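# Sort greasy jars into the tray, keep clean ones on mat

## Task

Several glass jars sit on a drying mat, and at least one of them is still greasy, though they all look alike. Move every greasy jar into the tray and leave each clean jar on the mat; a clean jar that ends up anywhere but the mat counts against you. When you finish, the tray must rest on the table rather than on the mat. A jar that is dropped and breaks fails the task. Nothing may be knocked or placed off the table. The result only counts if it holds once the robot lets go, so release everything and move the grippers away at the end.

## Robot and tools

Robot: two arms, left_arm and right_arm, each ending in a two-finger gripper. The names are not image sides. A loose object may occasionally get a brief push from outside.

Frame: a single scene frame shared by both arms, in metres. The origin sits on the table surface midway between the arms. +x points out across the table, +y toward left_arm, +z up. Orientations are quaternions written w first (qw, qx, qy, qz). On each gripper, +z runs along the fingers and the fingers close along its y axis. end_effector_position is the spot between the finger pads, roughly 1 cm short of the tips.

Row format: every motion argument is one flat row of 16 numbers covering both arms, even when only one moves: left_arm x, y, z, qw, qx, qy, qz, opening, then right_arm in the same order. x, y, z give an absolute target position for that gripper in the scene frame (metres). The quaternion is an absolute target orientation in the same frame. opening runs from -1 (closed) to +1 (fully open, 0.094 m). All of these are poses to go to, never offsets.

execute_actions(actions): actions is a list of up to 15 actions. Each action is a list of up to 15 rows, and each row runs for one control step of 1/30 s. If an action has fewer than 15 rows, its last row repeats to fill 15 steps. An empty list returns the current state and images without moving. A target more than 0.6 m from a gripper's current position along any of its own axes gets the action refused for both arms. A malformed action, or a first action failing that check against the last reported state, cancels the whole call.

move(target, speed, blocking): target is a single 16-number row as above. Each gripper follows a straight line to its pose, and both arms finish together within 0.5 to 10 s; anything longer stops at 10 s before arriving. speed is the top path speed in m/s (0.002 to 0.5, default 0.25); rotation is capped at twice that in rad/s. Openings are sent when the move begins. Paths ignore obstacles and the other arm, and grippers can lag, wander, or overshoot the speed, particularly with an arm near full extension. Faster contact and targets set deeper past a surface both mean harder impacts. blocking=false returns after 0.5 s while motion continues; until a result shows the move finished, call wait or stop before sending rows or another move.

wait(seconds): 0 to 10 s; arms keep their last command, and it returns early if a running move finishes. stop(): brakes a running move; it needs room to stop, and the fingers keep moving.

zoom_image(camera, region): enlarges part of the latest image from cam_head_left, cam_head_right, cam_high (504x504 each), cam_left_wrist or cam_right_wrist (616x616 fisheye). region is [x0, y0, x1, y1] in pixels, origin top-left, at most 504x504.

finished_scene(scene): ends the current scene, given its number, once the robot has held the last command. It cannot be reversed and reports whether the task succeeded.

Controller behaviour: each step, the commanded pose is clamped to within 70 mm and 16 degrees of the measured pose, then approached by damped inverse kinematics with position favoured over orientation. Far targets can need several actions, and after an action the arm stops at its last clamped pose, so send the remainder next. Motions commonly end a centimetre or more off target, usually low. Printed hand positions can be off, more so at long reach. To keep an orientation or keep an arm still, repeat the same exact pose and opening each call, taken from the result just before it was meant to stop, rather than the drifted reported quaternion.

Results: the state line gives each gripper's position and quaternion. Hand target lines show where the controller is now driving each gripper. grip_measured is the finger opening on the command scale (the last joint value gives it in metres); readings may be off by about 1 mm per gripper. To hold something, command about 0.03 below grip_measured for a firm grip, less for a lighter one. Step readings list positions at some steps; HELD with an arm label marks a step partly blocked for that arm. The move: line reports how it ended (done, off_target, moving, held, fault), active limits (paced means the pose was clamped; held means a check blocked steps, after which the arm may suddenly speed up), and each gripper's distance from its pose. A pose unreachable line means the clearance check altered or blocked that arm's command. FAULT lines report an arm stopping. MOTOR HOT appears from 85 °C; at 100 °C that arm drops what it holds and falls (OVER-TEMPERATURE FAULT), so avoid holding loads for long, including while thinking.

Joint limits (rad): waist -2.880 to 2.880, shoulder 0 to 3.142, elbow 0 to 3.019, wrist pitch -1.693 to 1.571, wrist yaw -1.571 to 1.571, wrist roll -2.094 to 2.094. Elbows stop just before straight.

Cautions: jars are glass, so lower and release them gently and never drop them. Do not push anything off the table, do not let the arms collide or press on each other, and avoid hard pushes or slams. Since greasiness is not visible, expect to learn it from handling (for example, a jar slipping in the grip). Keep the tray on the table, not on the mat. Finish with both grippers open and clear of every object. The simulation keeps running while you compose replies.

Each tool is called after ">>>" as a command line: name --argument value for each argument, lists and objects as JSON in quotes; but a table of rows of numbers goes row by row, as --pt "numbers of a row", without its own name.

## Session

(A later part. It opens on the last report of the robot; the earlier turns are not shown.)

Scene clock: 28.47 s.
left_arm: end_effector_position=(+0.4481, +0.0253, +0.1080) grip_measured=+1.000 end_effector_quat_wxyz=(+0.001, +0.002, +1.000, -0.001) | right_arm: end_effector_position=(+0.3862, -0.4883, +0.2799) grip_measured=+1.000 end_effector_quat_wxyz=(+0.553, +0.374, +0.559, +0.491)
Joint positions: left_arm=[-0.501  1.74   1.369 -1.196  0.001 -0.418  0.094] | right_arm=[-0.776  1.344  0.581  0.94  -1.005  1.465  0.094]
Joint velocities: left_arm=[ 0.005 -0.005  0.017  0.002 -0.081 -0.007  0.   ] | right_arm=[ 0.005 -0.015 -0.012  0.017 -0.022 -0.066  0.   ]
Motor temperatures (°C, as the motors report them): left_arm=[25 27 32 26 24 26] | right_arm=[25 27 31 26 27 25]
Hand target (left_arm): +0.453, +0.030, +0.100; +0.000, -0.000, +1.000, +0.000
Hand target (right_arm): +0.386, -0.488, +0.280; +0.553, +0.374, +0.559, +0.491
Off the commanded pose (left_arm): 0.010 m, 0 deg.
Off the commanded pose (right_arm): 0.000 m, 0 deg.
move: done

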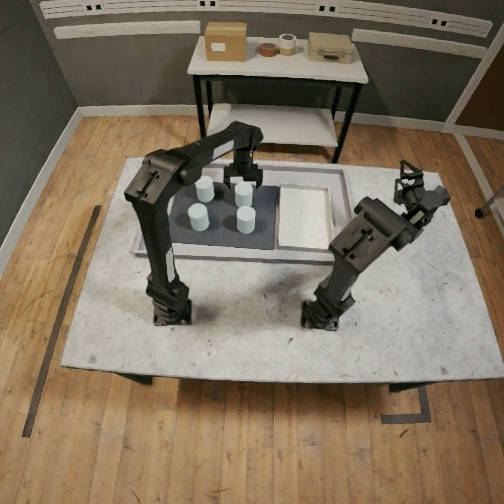

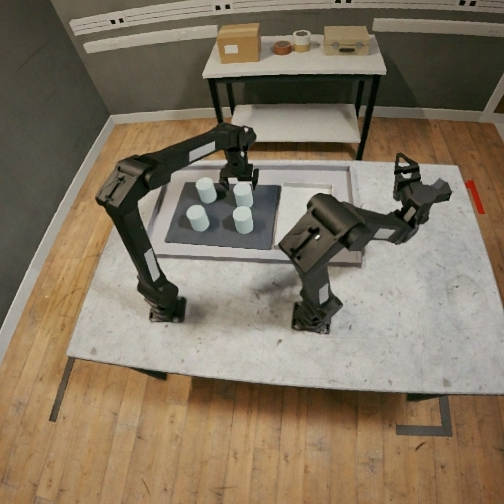

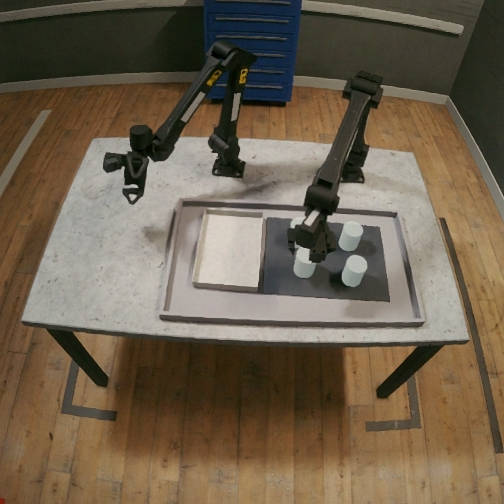

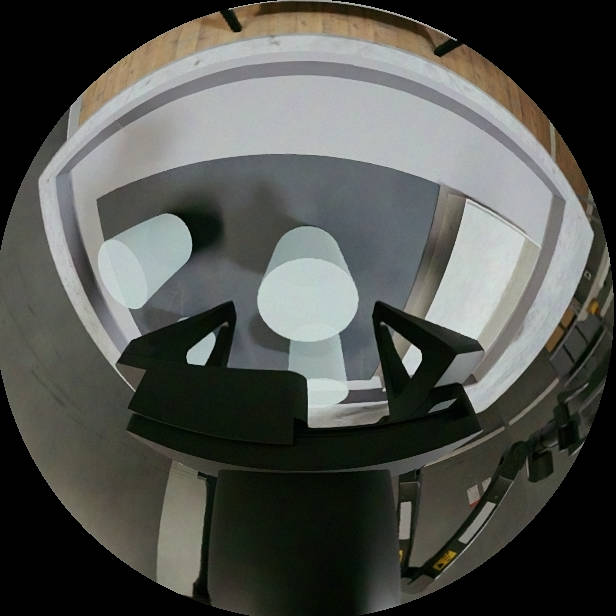

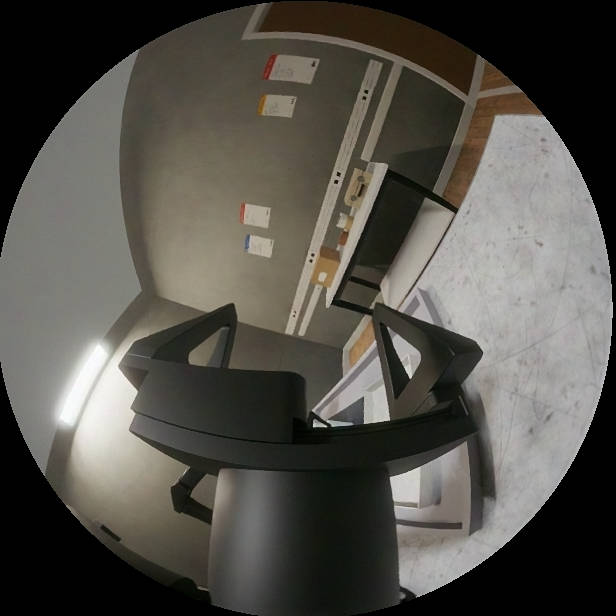

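>>> move --target '[0.446,0.026,0.047,0,0,1,0,1,0.3862,-0.4883,0.2799,0.553,0.374,0.559,0.491,1]' --speed 0.08

Scene clock: 29.60 s.
left_arm: end_effector_position=(+0.4441, +0.0271, +0.0508) grip_measured=+1.000 end_effector_quat_wxyz=(-0.003, +0.003, +1.000, +0.001) | right_arm: end_effector_position=(+0.3862, -0.4883, +0.2799) grip_measured=+1.000 end_effector_quat_wxyz=(+0.553, +0.374, +0.559, +0.491)
Joint positions: left_arm=[-0.501  1.799  1.286 -1.063  0.001 -0.418  0.094] | right_arm=[-0.776  1.344  0.581  0.94  -1.005  1.465  0.094]
Joint velocities: left_arm=[ 0.005  0.015 -0.012  0.012  0.007 -0.007  0.   ] | right_arm=[-0.005  0.015  0.007 -0.002  0.037 -0.007  0.   ]
Motor temperatures (°C, as the motors report them): left_arm=[25 27 32 26 24 26] | right_arm=[25 27 31 26 27 25]
Hand target (left_arm): +0.447, +0.026, +0.047; -0.000, +0.000, +1.000, +0.000
Hand target (right_arm): +0.386, -0.488, +0.280; +0.553, +0.374, +0.559, +0.491
Off the commanded pose (left_arm): 0.004 m, 0 deg.
Off the commanded pose (right_arm): 0.000 m, 0 deg.
move: done

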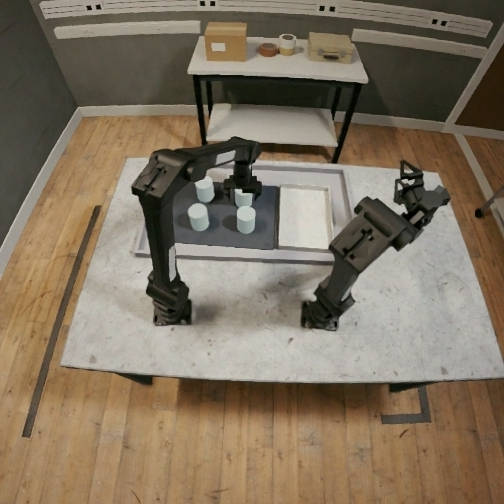

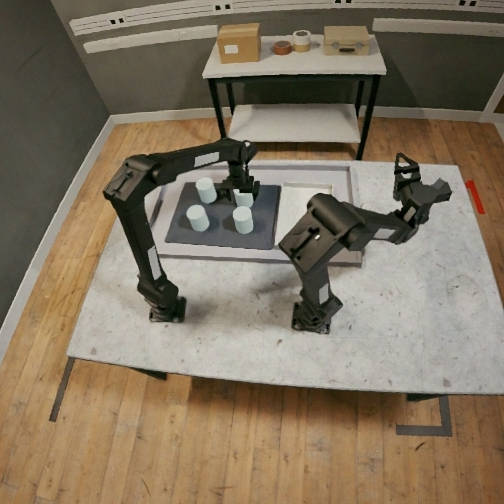

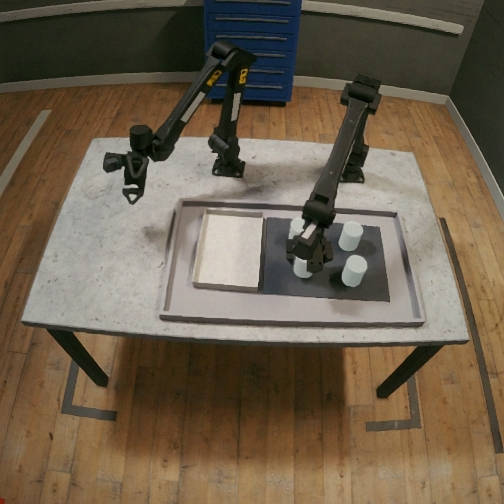

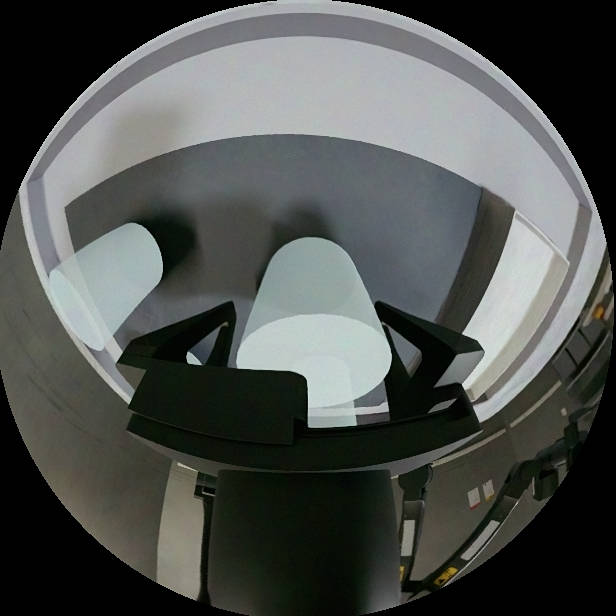

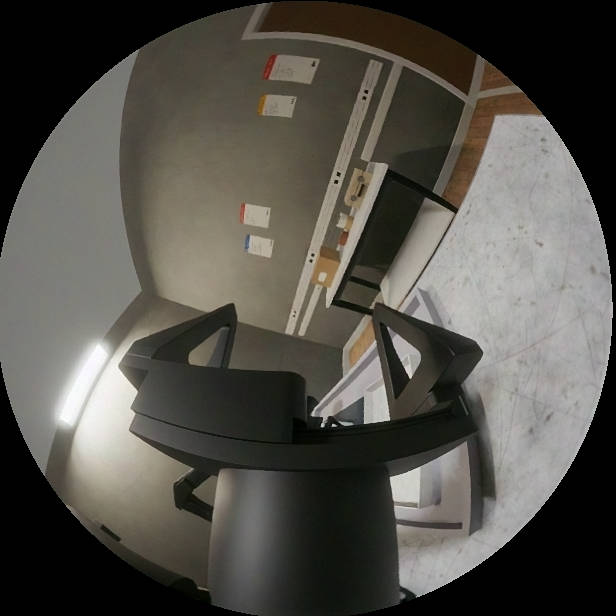

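>>> execute_actions --actions '[[[0.446,0.026,0.047,0,0,1,0,0.7,0.3862,-0.4883,0.2799,0.553,0.374,0.559,0.491,1],[0.446,0.026,0.047,0,0,1,0,0.66,0.3862,-0.4883,0.2799,0.553,0.374,0.559,0.491,1],[0.446,0.026,0.047,0,0,1,0,0.64,0.3862,-0.4883,0.2799,0.553,0.374,0.559,0.491,1],[0.446,0.026,0.047,0,0,1,0,0.62,0.3862,-0.4883,0.2799,0.553,0.374,0.559,0.491,1],[0.446,0.026,0.047,0,0,1,0,0.6,0.3862,-0.4883,0.2799,0.553,0.374,0.559,0.491,1],[0.446,0.026,0.047,0,0,1,0,0.58,0.3862,-0.4883,0.2799,0.553,0.374,0.559,0.491,1],[0.446,0.026,0.047,0,0,1,0,0.56,0.3862,-0.4883,0.2799,0.553,0.374,0.559,0.491,1],[0.446,0.026,0.047,0,0,1,0,0.54,0.3862,-0.4883,0.2799,0.553,0.374,0.559,0.491,1],[0.446,0.026,0.047,0,0,1,0,0.52,0.3862,-0.4883,0.2799,0.553,0.374,0.559,0.491,1],[0.446,0.026,0.047,0,0,1,0,0.5,0.3862,-0.4883,0.2799,0.553,0.374,0.559,0.491,1],[0.446,0.026,0.047,0,0,1,0,0.48,0.3862,-0.4883,0.2799,0.553,0.374,0.559,0.491,1],[0.446,0.026,0.047,0,0,1,0,0.465,0.3862,-0.4883,0.2799,0.553,0.374,0.559,0.491,1],[0.446,0.026,0.047,0,0,1,0,0.45,0.3862,-0.4883,0.2799,0.553,0.374,0.559,0.491,1],[0.446,0.026,0.047,0,0,1,0,0.44,0.3862,-0.4883,0.2799,0.553,0.374,0.559,0.491,1]],[[0.446,0.026,0.047,0,0,1,0,0.43,0.3862,-0.4883,0.2799,0.553,0.374,0.559,0.491,1],[0.446,0.026,0.047,0,0,1,0,0.42,0.3862,-0.4883,0.2799,0.553,0.374,0.559,0.491,1],[0.446,0.026,0.047,0,0,1,0,0.42,0.3862,-0.4883,0.2799,0.553,0.374,0.559,0.491,1],[0.446,0.026,0.047,0,0,1,0,0.415,0.3862,-0.4883,0.2799,0.553,0.374,0.559,0.491,1],[0.446,0.026,0.047,0,0,1,0,0.415,0.3862,-0.4883,0.2799,0.553,0.374,0.559,0.491,1],[0.446,0.026,0.047,0,0,1,0,0.412,0.3862,-0.4883,0.2799,0.553,0.374,0.559,0.491,1],[0.446,0.026,0.047,0,0,1,0,0.412,0.3862,-0.4883,0.2799,0.553,0.374,0.559,0.491,1],[0.446,0.026,0.047,0,0,1,0,0.409,0.3862,-0.4883,0.2799,0.553,0.374,0.559,0.491,1]]]'

>>> move --target '[0.458,0.020,0.084,0,0,1,0,0.409,0.3862,-0.4883,0.2799,0.553,0.374,0.559,0.491,1]' --speed 0.035

Scene clock: 33.53 s.
left_arm: end_effector_position=(+0.4446, +0.0267, +0.0508) grip_measured=+0.413 end_effector_quat_wxyz=(-0.001, +0.003, +1.000, -0.000) | right_arm: end_effector_position=(+0.3862, -0.4883, +0.2799) grip_measured=+1.000 end_effector_quat_wxyz=(+0.553, +0.374, +0.559, +0.491)
Joint positions: left_arm=[-0.501  1.799  1.286 -1.061  0.001 -0.418  0.066] | right_arm=[-0.776  1.344  0.581  0.94  -1.005  1.465  0.094]
Joint velocities: left_arm=[-0.015  0.005  0.002 -0.002  0.022  0.007  0.001] | right_arm=[-0.015 -0.005  0.007 -0.007  0.022 -0.037  0.   ]
Motor temperatures (°C, as the motors report them): left_arm=[25 28 32 26 24 26] | right_arm=[25 27 31 26 27 25]
Hand target (left_arm): +0.446, +0.026, +0.047; -0.000, +0.000, +1.000, +0.000
Hand target (right_arm): +0.386, -0.488, +0.280; +0.553, +0.374, +0.559, +0.491
Off the commanded pose (left_arm): 0.004 m, 0 deg.
Off the commanded pose (right_arm): 0.000 m, 0 deg.
Step readings (end_effector_position; steps 1 to 15: 1st action; 16 to 30: 2nd action):
0: left_arm (+0.4441, +0.0271, +0.0508) | right_arm (+0.3862, -0.4883, +0.2799)
1: left_arm (+0.4441, +0.0271, +0.0508) | right_arm (+0.3862, -0.4883, +0.2799)
2: left_arm (+0.4441, +0.0271, +0.0508) | right_arm (+0.3862, -0.4883, +0.2799)
4: left_arm (+0.4441, +0.0271, +0.0508) | right_arm (+0.3862, -0.4883, +0.2799)
8: left_arm (+0.4445, +0.0268, +0.0508) | right_arm (+0.3862, -0.4883, +0.2799)
15: left_arm (+0.4446, +0.0267, +0.0508) | right_arm (+0.3862, -0.4883, +0.2799)
16: left_arm (+0.4446, +0.0267, +0.0508) | right_arm (+0.3862, -0.4883, +0.2799)
17: left_arm (+0.4446, +0.0267, +0.0508) | right_arm (+0.3862, -0.4883, +0.2799)
19: left_arm (+0.4446, +0.0267, +0.0508) | right_arm (+0.3862, -0.4883, +0.2799)
23: left_arm (+0.4446, +0.0267, +0.0508) | right_arm (+0.3862, -0.4883, +0.2799)
30: end_effector_position above

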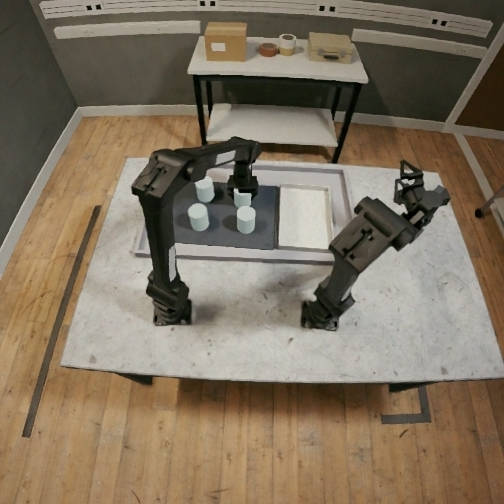

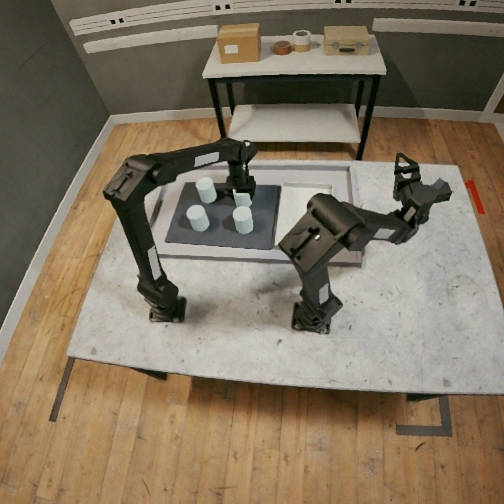

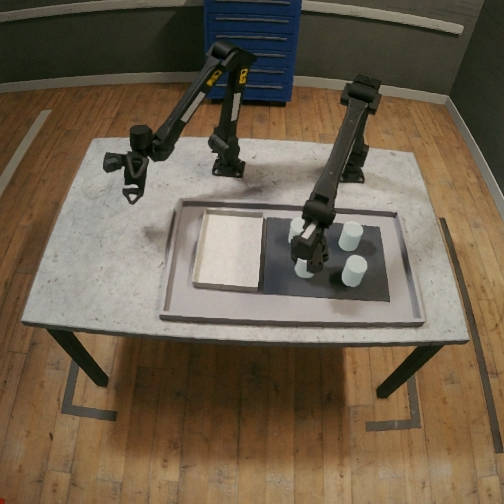

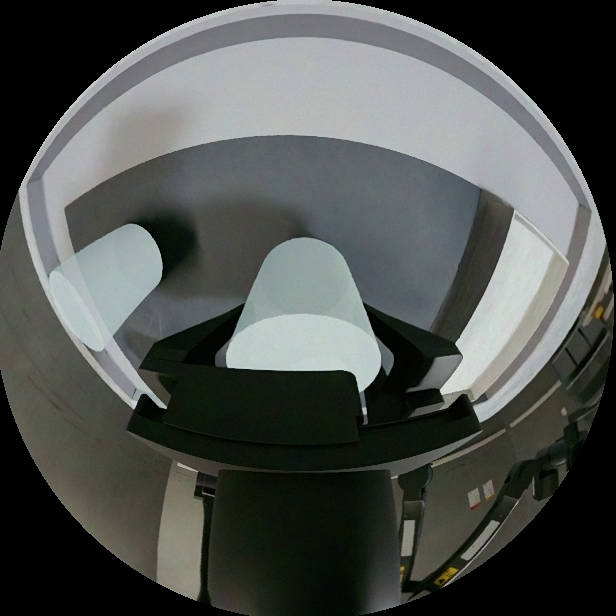

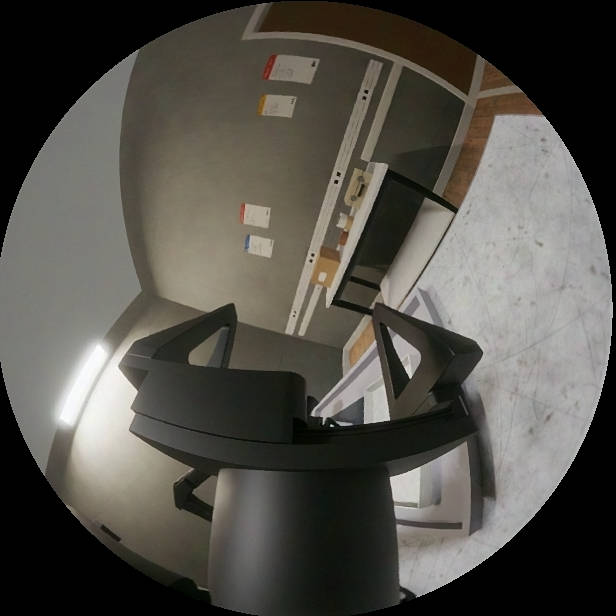

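Scene clock: 34.90 s.
left_arm: end_effector_position=(+0.4384, +0.0295, +0.0612) grip_measured=+0.413 end_effector_quat_wxyz=(-0.024, +0.002, +1.000, +0.010) | right_arm: end_effector_position=(+0.3862, -0.4883, +0.2799) grip_measured=+1.000 end_effector_quat_wxyz=(+0.553, +0.374, +0.559, +0.491)
Joint positions: left_arm=[-0.501  1.799  1.316 -1.141  0.001 -0.418  0.066] | right_arm=[-0.776  1.344  0.581  0.94  -1.005  1.465  0.094]
Joint velocities: left_arm=[-0.034  0.005 -0.017 -0.012 -0.022 -0.037 -0.   ] | right_arm=[-0.005 -0.015  0.017  0.022 -0.007  0.022  0.   ]
Motor temperatures (°C, as the motors report them): left_arm=[25 28 32 26 24 26] | right_arm=[25 27 31 26 27 25]
Hand target (left_arm): +0.456, +0.021, +0.085; +0.000, +0.000, +1.000, -0.000
Hand target (right_arm): +0.386, -0.488, +0.280; +0.553, +0.374, +0.559, +0.491
Off the commanded pose (left_arm): 0.031 m, 3 deg.
Off the commanded pose (right_arm): 0.000 m, 0 deg.
move: off_target (left_arm)

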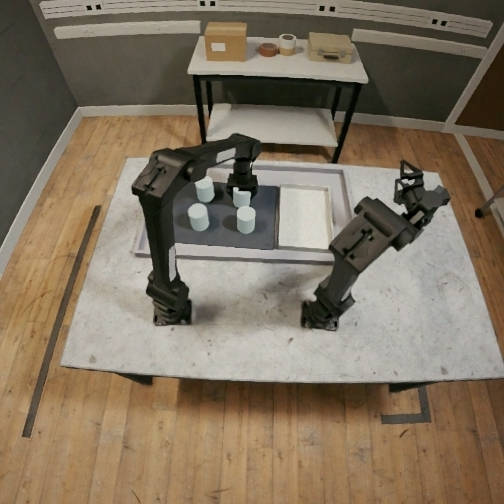

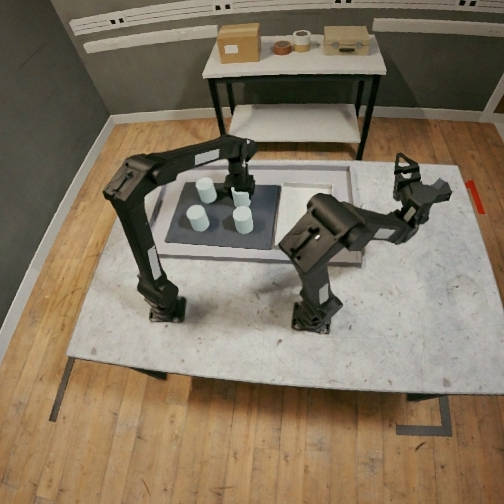

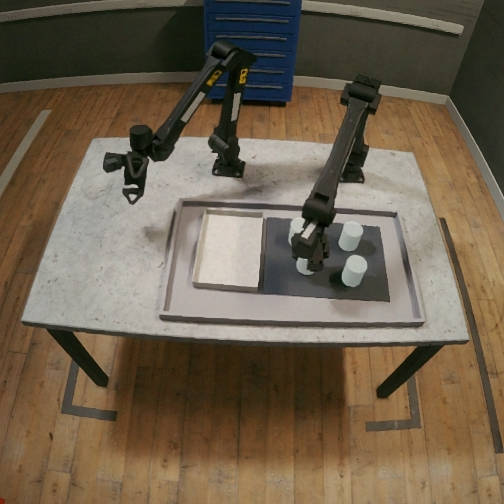

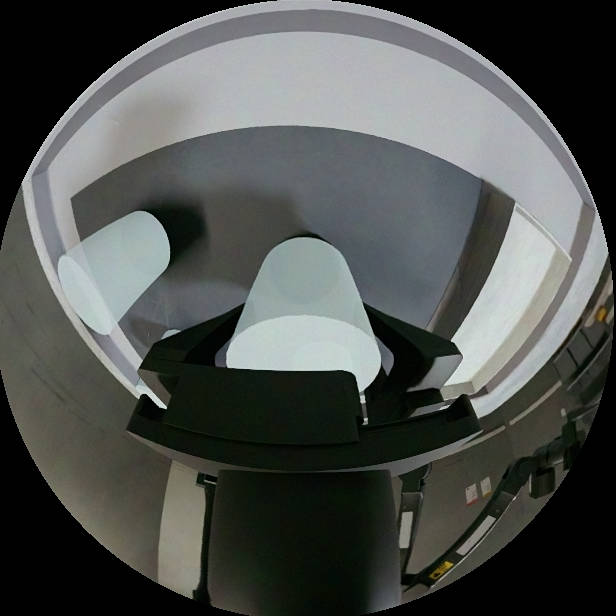

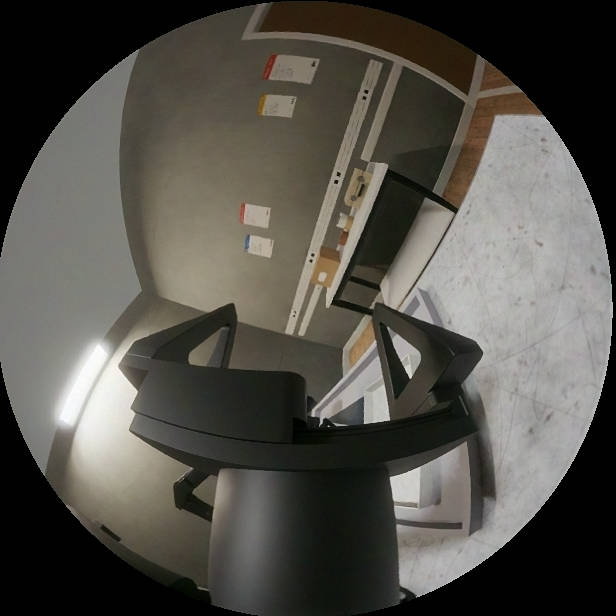

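>>> move --target '[0.447,0.026,0.047,0,0,1,0,0.409,0.3862,-0.4883,0.2799,0.553,0.374,0.559,0.491,1]' --speed 0.025

>>> execute_actions --actions '[[[0.447,0.026,0.047,0,0,1,0,0.42,0.3862,-0.4883,0.2799,0.553,0.374,0.559,0.491,1],[0.447,0.026,0.047,0,0,1,0,0.43,0.3862,-0.4883,0.2799,0.553,0.374,0.559,0.491,1],[0.447,0.026,0.047,0,0,1,0,0.43,0.3862,-0.4883,0.2799,0.553,0.374,0.559,0.491,1],[0.447,0.026,0.047,0,0,1,0,0.43,0.3862,-0.4883,0.2799,0.553,0.374,0.559,0.491,1],[0.447,0.026,0.047,0,0,1,0,0.43,0.3862,-0.4883,0.2799,0.553,0.374,0.559,0.491,1],[0.447,0.026,0.047,0,0,1,0,0.42,0.3862,-0.4883,0.2799,0.553,0.374,0.559,0.491,1],[0.447,0.026,0.047,0,0,1,0,0.42,0.3862,-0.4883,0.2799,0.553,0.374,0.559,0.491,1],[0.447,0.026,0.047,0,0,1,0,0.415,0.3862,-0.4883,0.2799,0.553,0.374,0.559,0.491,1],[0.447,0.026,0.047,0,0,1,0,0.415,0.3862,-0.4883,0.2799,0.553,0.374,0.559,0.491,1],[0.447,0.026,0.047,0,0,1,0,0.413,0.3862,-0.4883,0.2799,0.553,0.374,0.559,0.491,1],[0.447,0.026,0.047,0,0,1,0,0.413,0.3862,-0.4883,0.2799,0.553,0.374,0.559,0.491,1],[0.447,0.026,0.047,0,0,1,0,0.411,0.3862,-0.4883,0.2799,0.553,0.374,0.559,0.491,1]]]'

>>> move --target '[0.458,0.020,0.084,0,0,1,0,0.411,0.3862,-0.4883,0.2799,0.553,0.374,0.559,0.491,1]' --speed 0.035

Scene clock: 36.60 s.
left_arm: end_effector_position=(+0.4426, +0.0276, +0.0509) grip_measured=+0.413 end_effector_quat_wxyz=(-0.006, +0.003, +1.000, +0.002) | right_arm: end_effector_position=(+0.3862, -0.4883, +0.2799) grip_measured=+1.000 end_effector_quat_wxyz=(+0.553, +0.374, +0.559, +0.491)
Joint positions: left_arm=[-0.501  1.799  1.286 -1.071  0.001 -0.418  0.066] | right_arm=[-0.776  1.344  0.581  0.94  -1.005  1.465  0.094]
Joint velocities: left_arm=[-0.005  0.005 -0.002 -0.002  0.007  0.037  0.001] | right_arm=[ 0.015 -0.005 -0.007 -0.007  0.007 -0.007  0.   ]
Motor temperatures (°C, as the motors report them): left_arm=[25 28 32 26 24 26] | right_arm=[25 27 31 26 27 25]
Hand target (left_arm): +0.447, +0.026, +0.047; +0.000, +0.000, +1.000, +0.000
Hand target (right_arm): +0.386, -0.488, +0.280; +0.553, +0.374, +0.559, +0.491
Off the commanded pose (left_arm): 0.006 m, 1 deg.
Off the commanded pose (right_arm): 0.000 m, 0 deg.
move: done

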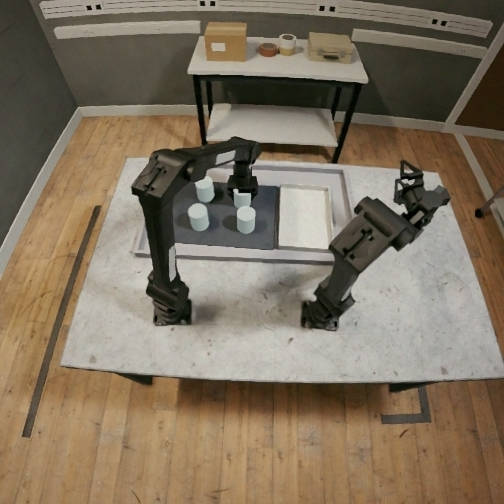

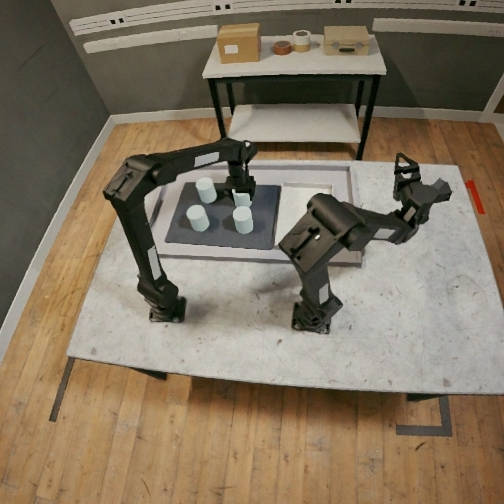

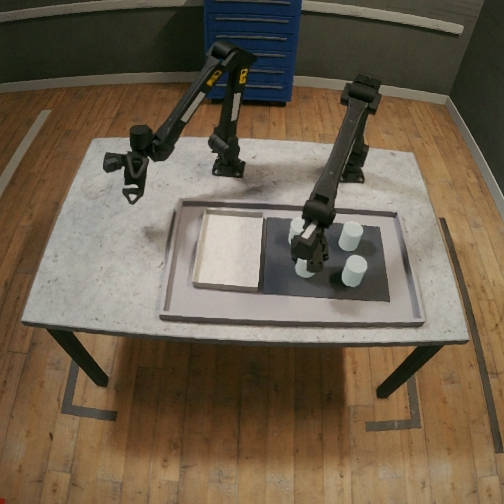

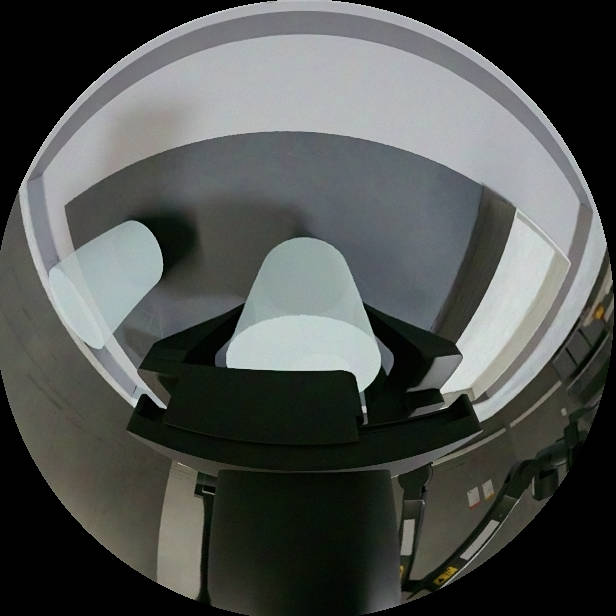

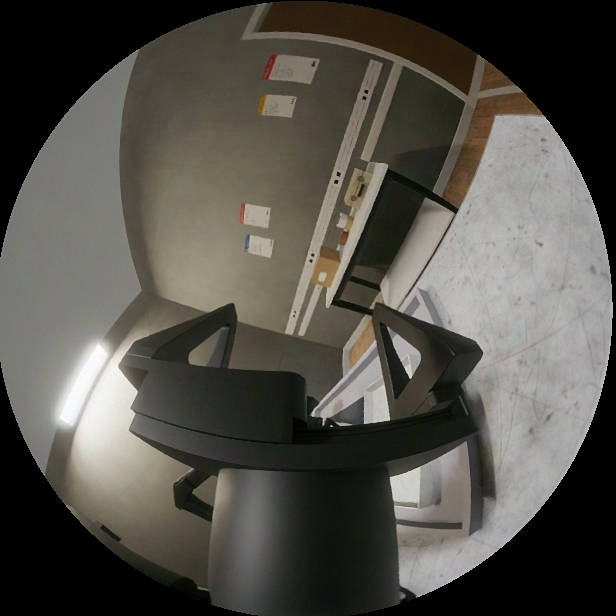

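Scene clock: 37.10 s.
left_arm: end_effector_position=(+0.4437, +0.0273, +0.0509) grip_measured=+0.415 end_effector_quat_wxyz=(-0.003, +0.003, +1.000, +0.001) | right_arm: end_effector_position=(+0.3862, -0.4883, +0.2799) grip_measured=+1.000 end_effector_quat_wxyz=(+0.553, +0.374, +0.559, +0.491)
Joint positions: left_arm=[-0.501  1.799  1.286 -1.066  0.001 -0.418  0.066] | right_arm=[-0.776  1.344  0.581  0.94  -1.005  1.465  0.094]
Joint velocities: left_arm=[ 0.015 -0.005 -0.012 -0.002 -0.066 -0.007 -0.001] | right_arm=[ 0.005 -0.015 -0.002  0.012 -0.081 -0.022  0.   ]
Motor temperatures (°C, as the motors report them): left_arm=[25 28 32 26 24 26] | right_arm=[25 27 31 26 27 25]
Hand target (left_arm): +0.447, +0.026, +0.047; +0.000, +0.000, +1.000, +0.000
Hand target (right_arm): +0.386, -0.488, +0.280; +0.553, +0.374, +0.559, +0.491
Off the commanded pose (left_arm): 0.005 m, 1 deg.
Off the commanded pose (right_arm): 0.000 m, 0 deg.
Step readings (end_effector_position):
0: left_arm (+0.4426, +0.0276, +0.0509) | right_arm (+0.3862, -0.4883, +0.2799)
1: left_arm (+0.4426, +0.0276, +0.0509) | right_arm (+0.3862, -0.4883, +0.2799)
2: left_arm (+0.4426, +0.0276, +0.0509) | right_arm (+0.3862, -0.4883, +0.2799)
4: left_arm (+0.4432, +0.0274, +0.0509) | right_arm (+0.3862, -0.4883, +0.2799)
8: left_arm (+0.4437, +0.0273, +0.0509) | right_arm (+0.3862, -0.4883, +0.2799)
15: end_effector_position above

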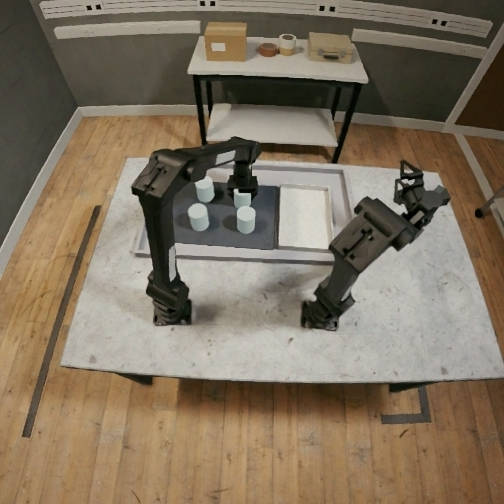

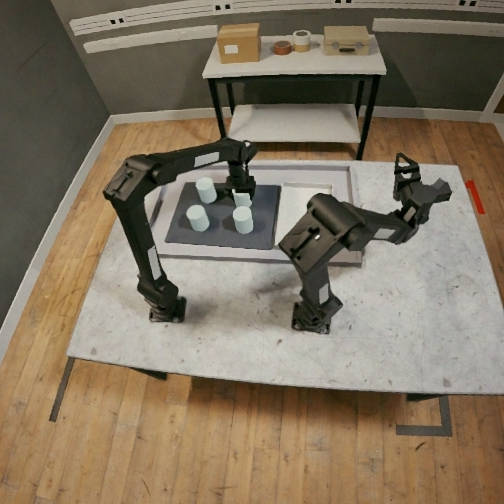

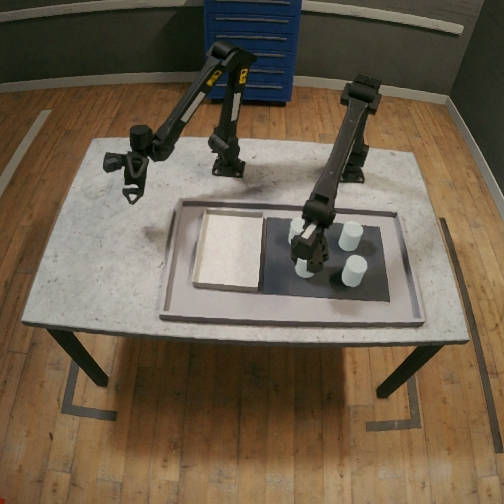

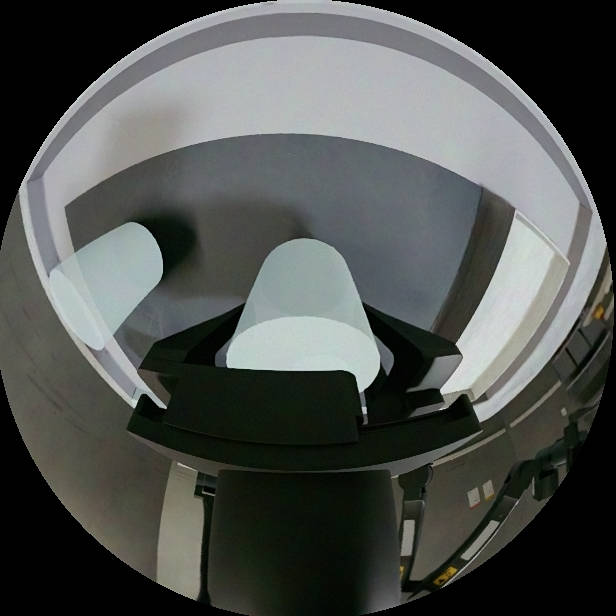

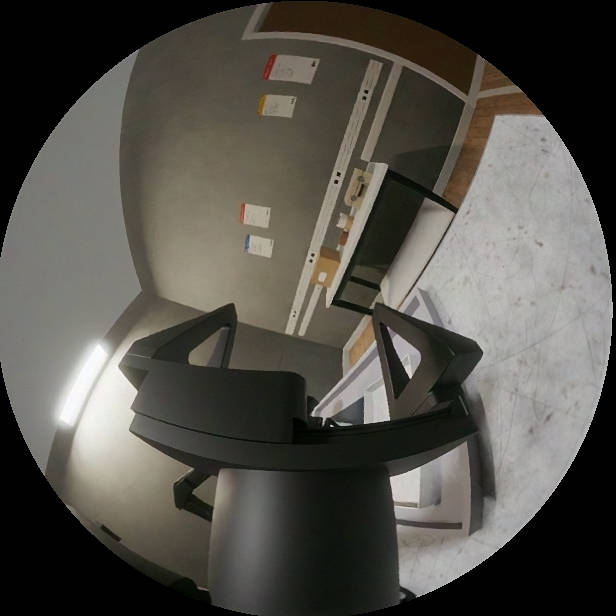

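Scene clock: 38.47 s.
left_arm: end_effector_position=(+0.4384, +0.0294, +0.0612) grip_measured=+0.415 end_effector_quat_wxyz=(-0.024, +0.002, +1.000, +0.010) | right_arm: end_effector_position=(+0.3862, -0.4883, +0.2799) grip_measured=+1.000 end_effector_quat_wxyz=(+0.553, +0.374, +0.559, +0.491)
Joint positions: left_arm=[-0.501  1.799  1.316 -1.141  0.002 -0.419  0.066] | right_arm=[-0.776  1.344  0.581  0.94  -1.005  1.465  0.094]
Joint velocities: left_arm=[ 0.005  0.005  0.002 -0.022 -0.007 -0.022 -0.001] | right_arm=[-0.005 -0.005 -0.007 -0.007 -0.007  0.007  0.   ]
Motor temperatures (°C, as the motors report them): left_arm=[25 28 33 26 24 26] | right_arm=[25 27 31 26 27 25]
Hand target (left_arm): +0.456, +0.021, +0.085; +0.000, -0.000, +1.000, -0.000
Hand target (right_arm): +0.386, -0.488, +0.280; +0.553, +0.374, +0.559, +0.491
Off the commanded pose (left_arm): 0.031 m, 3 deg.
Off the commanded pose (right_arm): 0.000 m, 0 deg.
move: off_target (left_arm)

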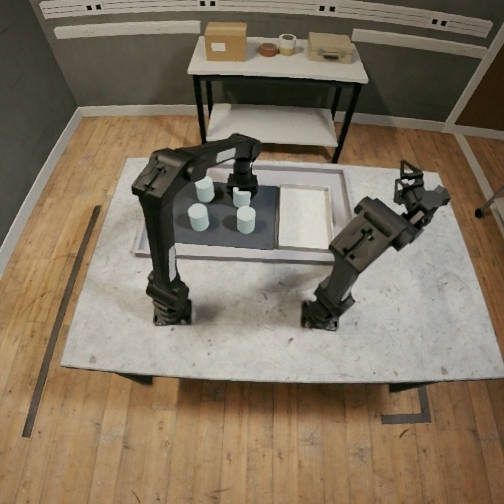

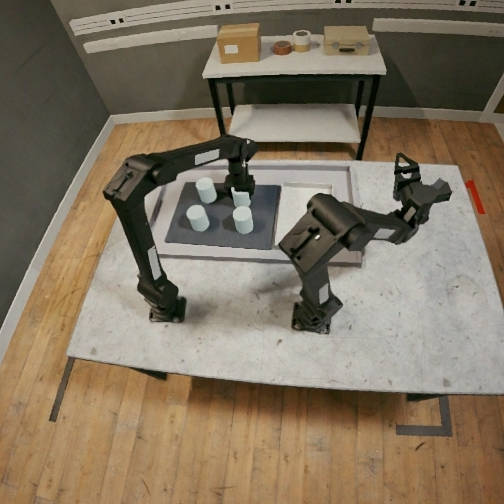

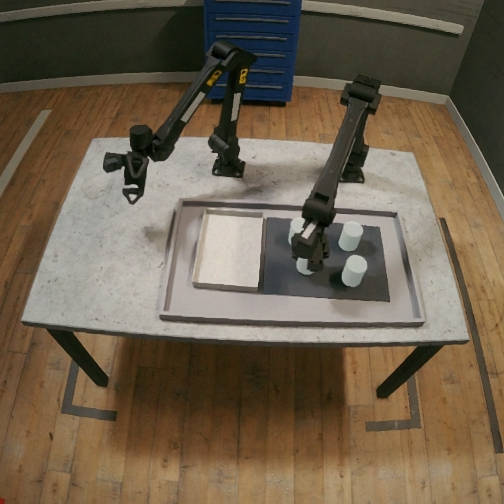

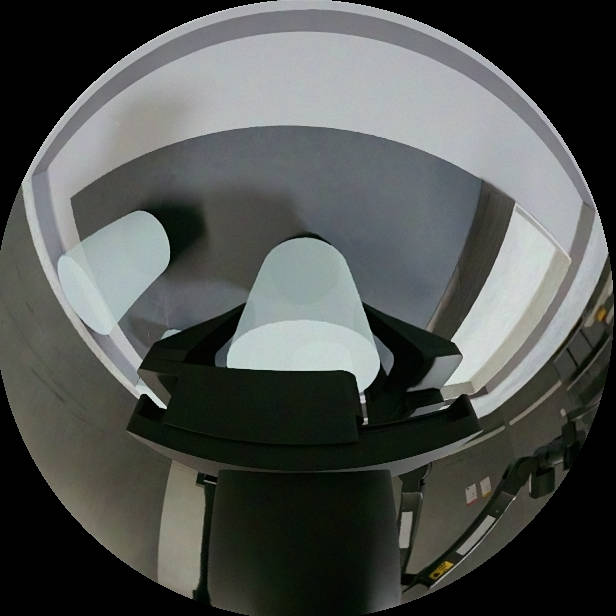

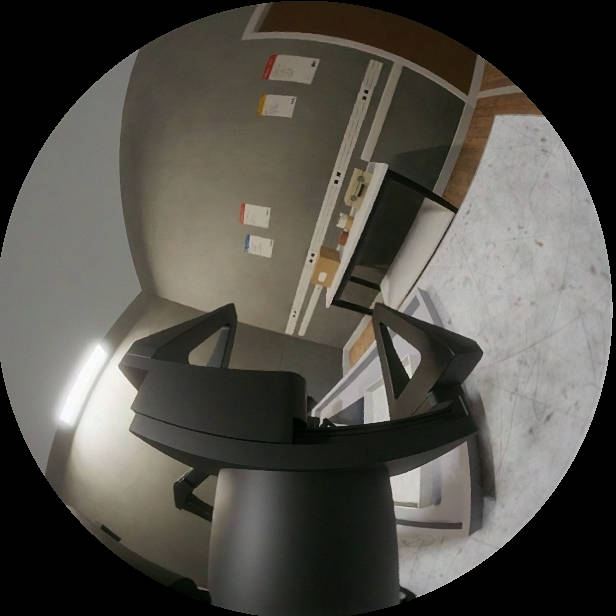

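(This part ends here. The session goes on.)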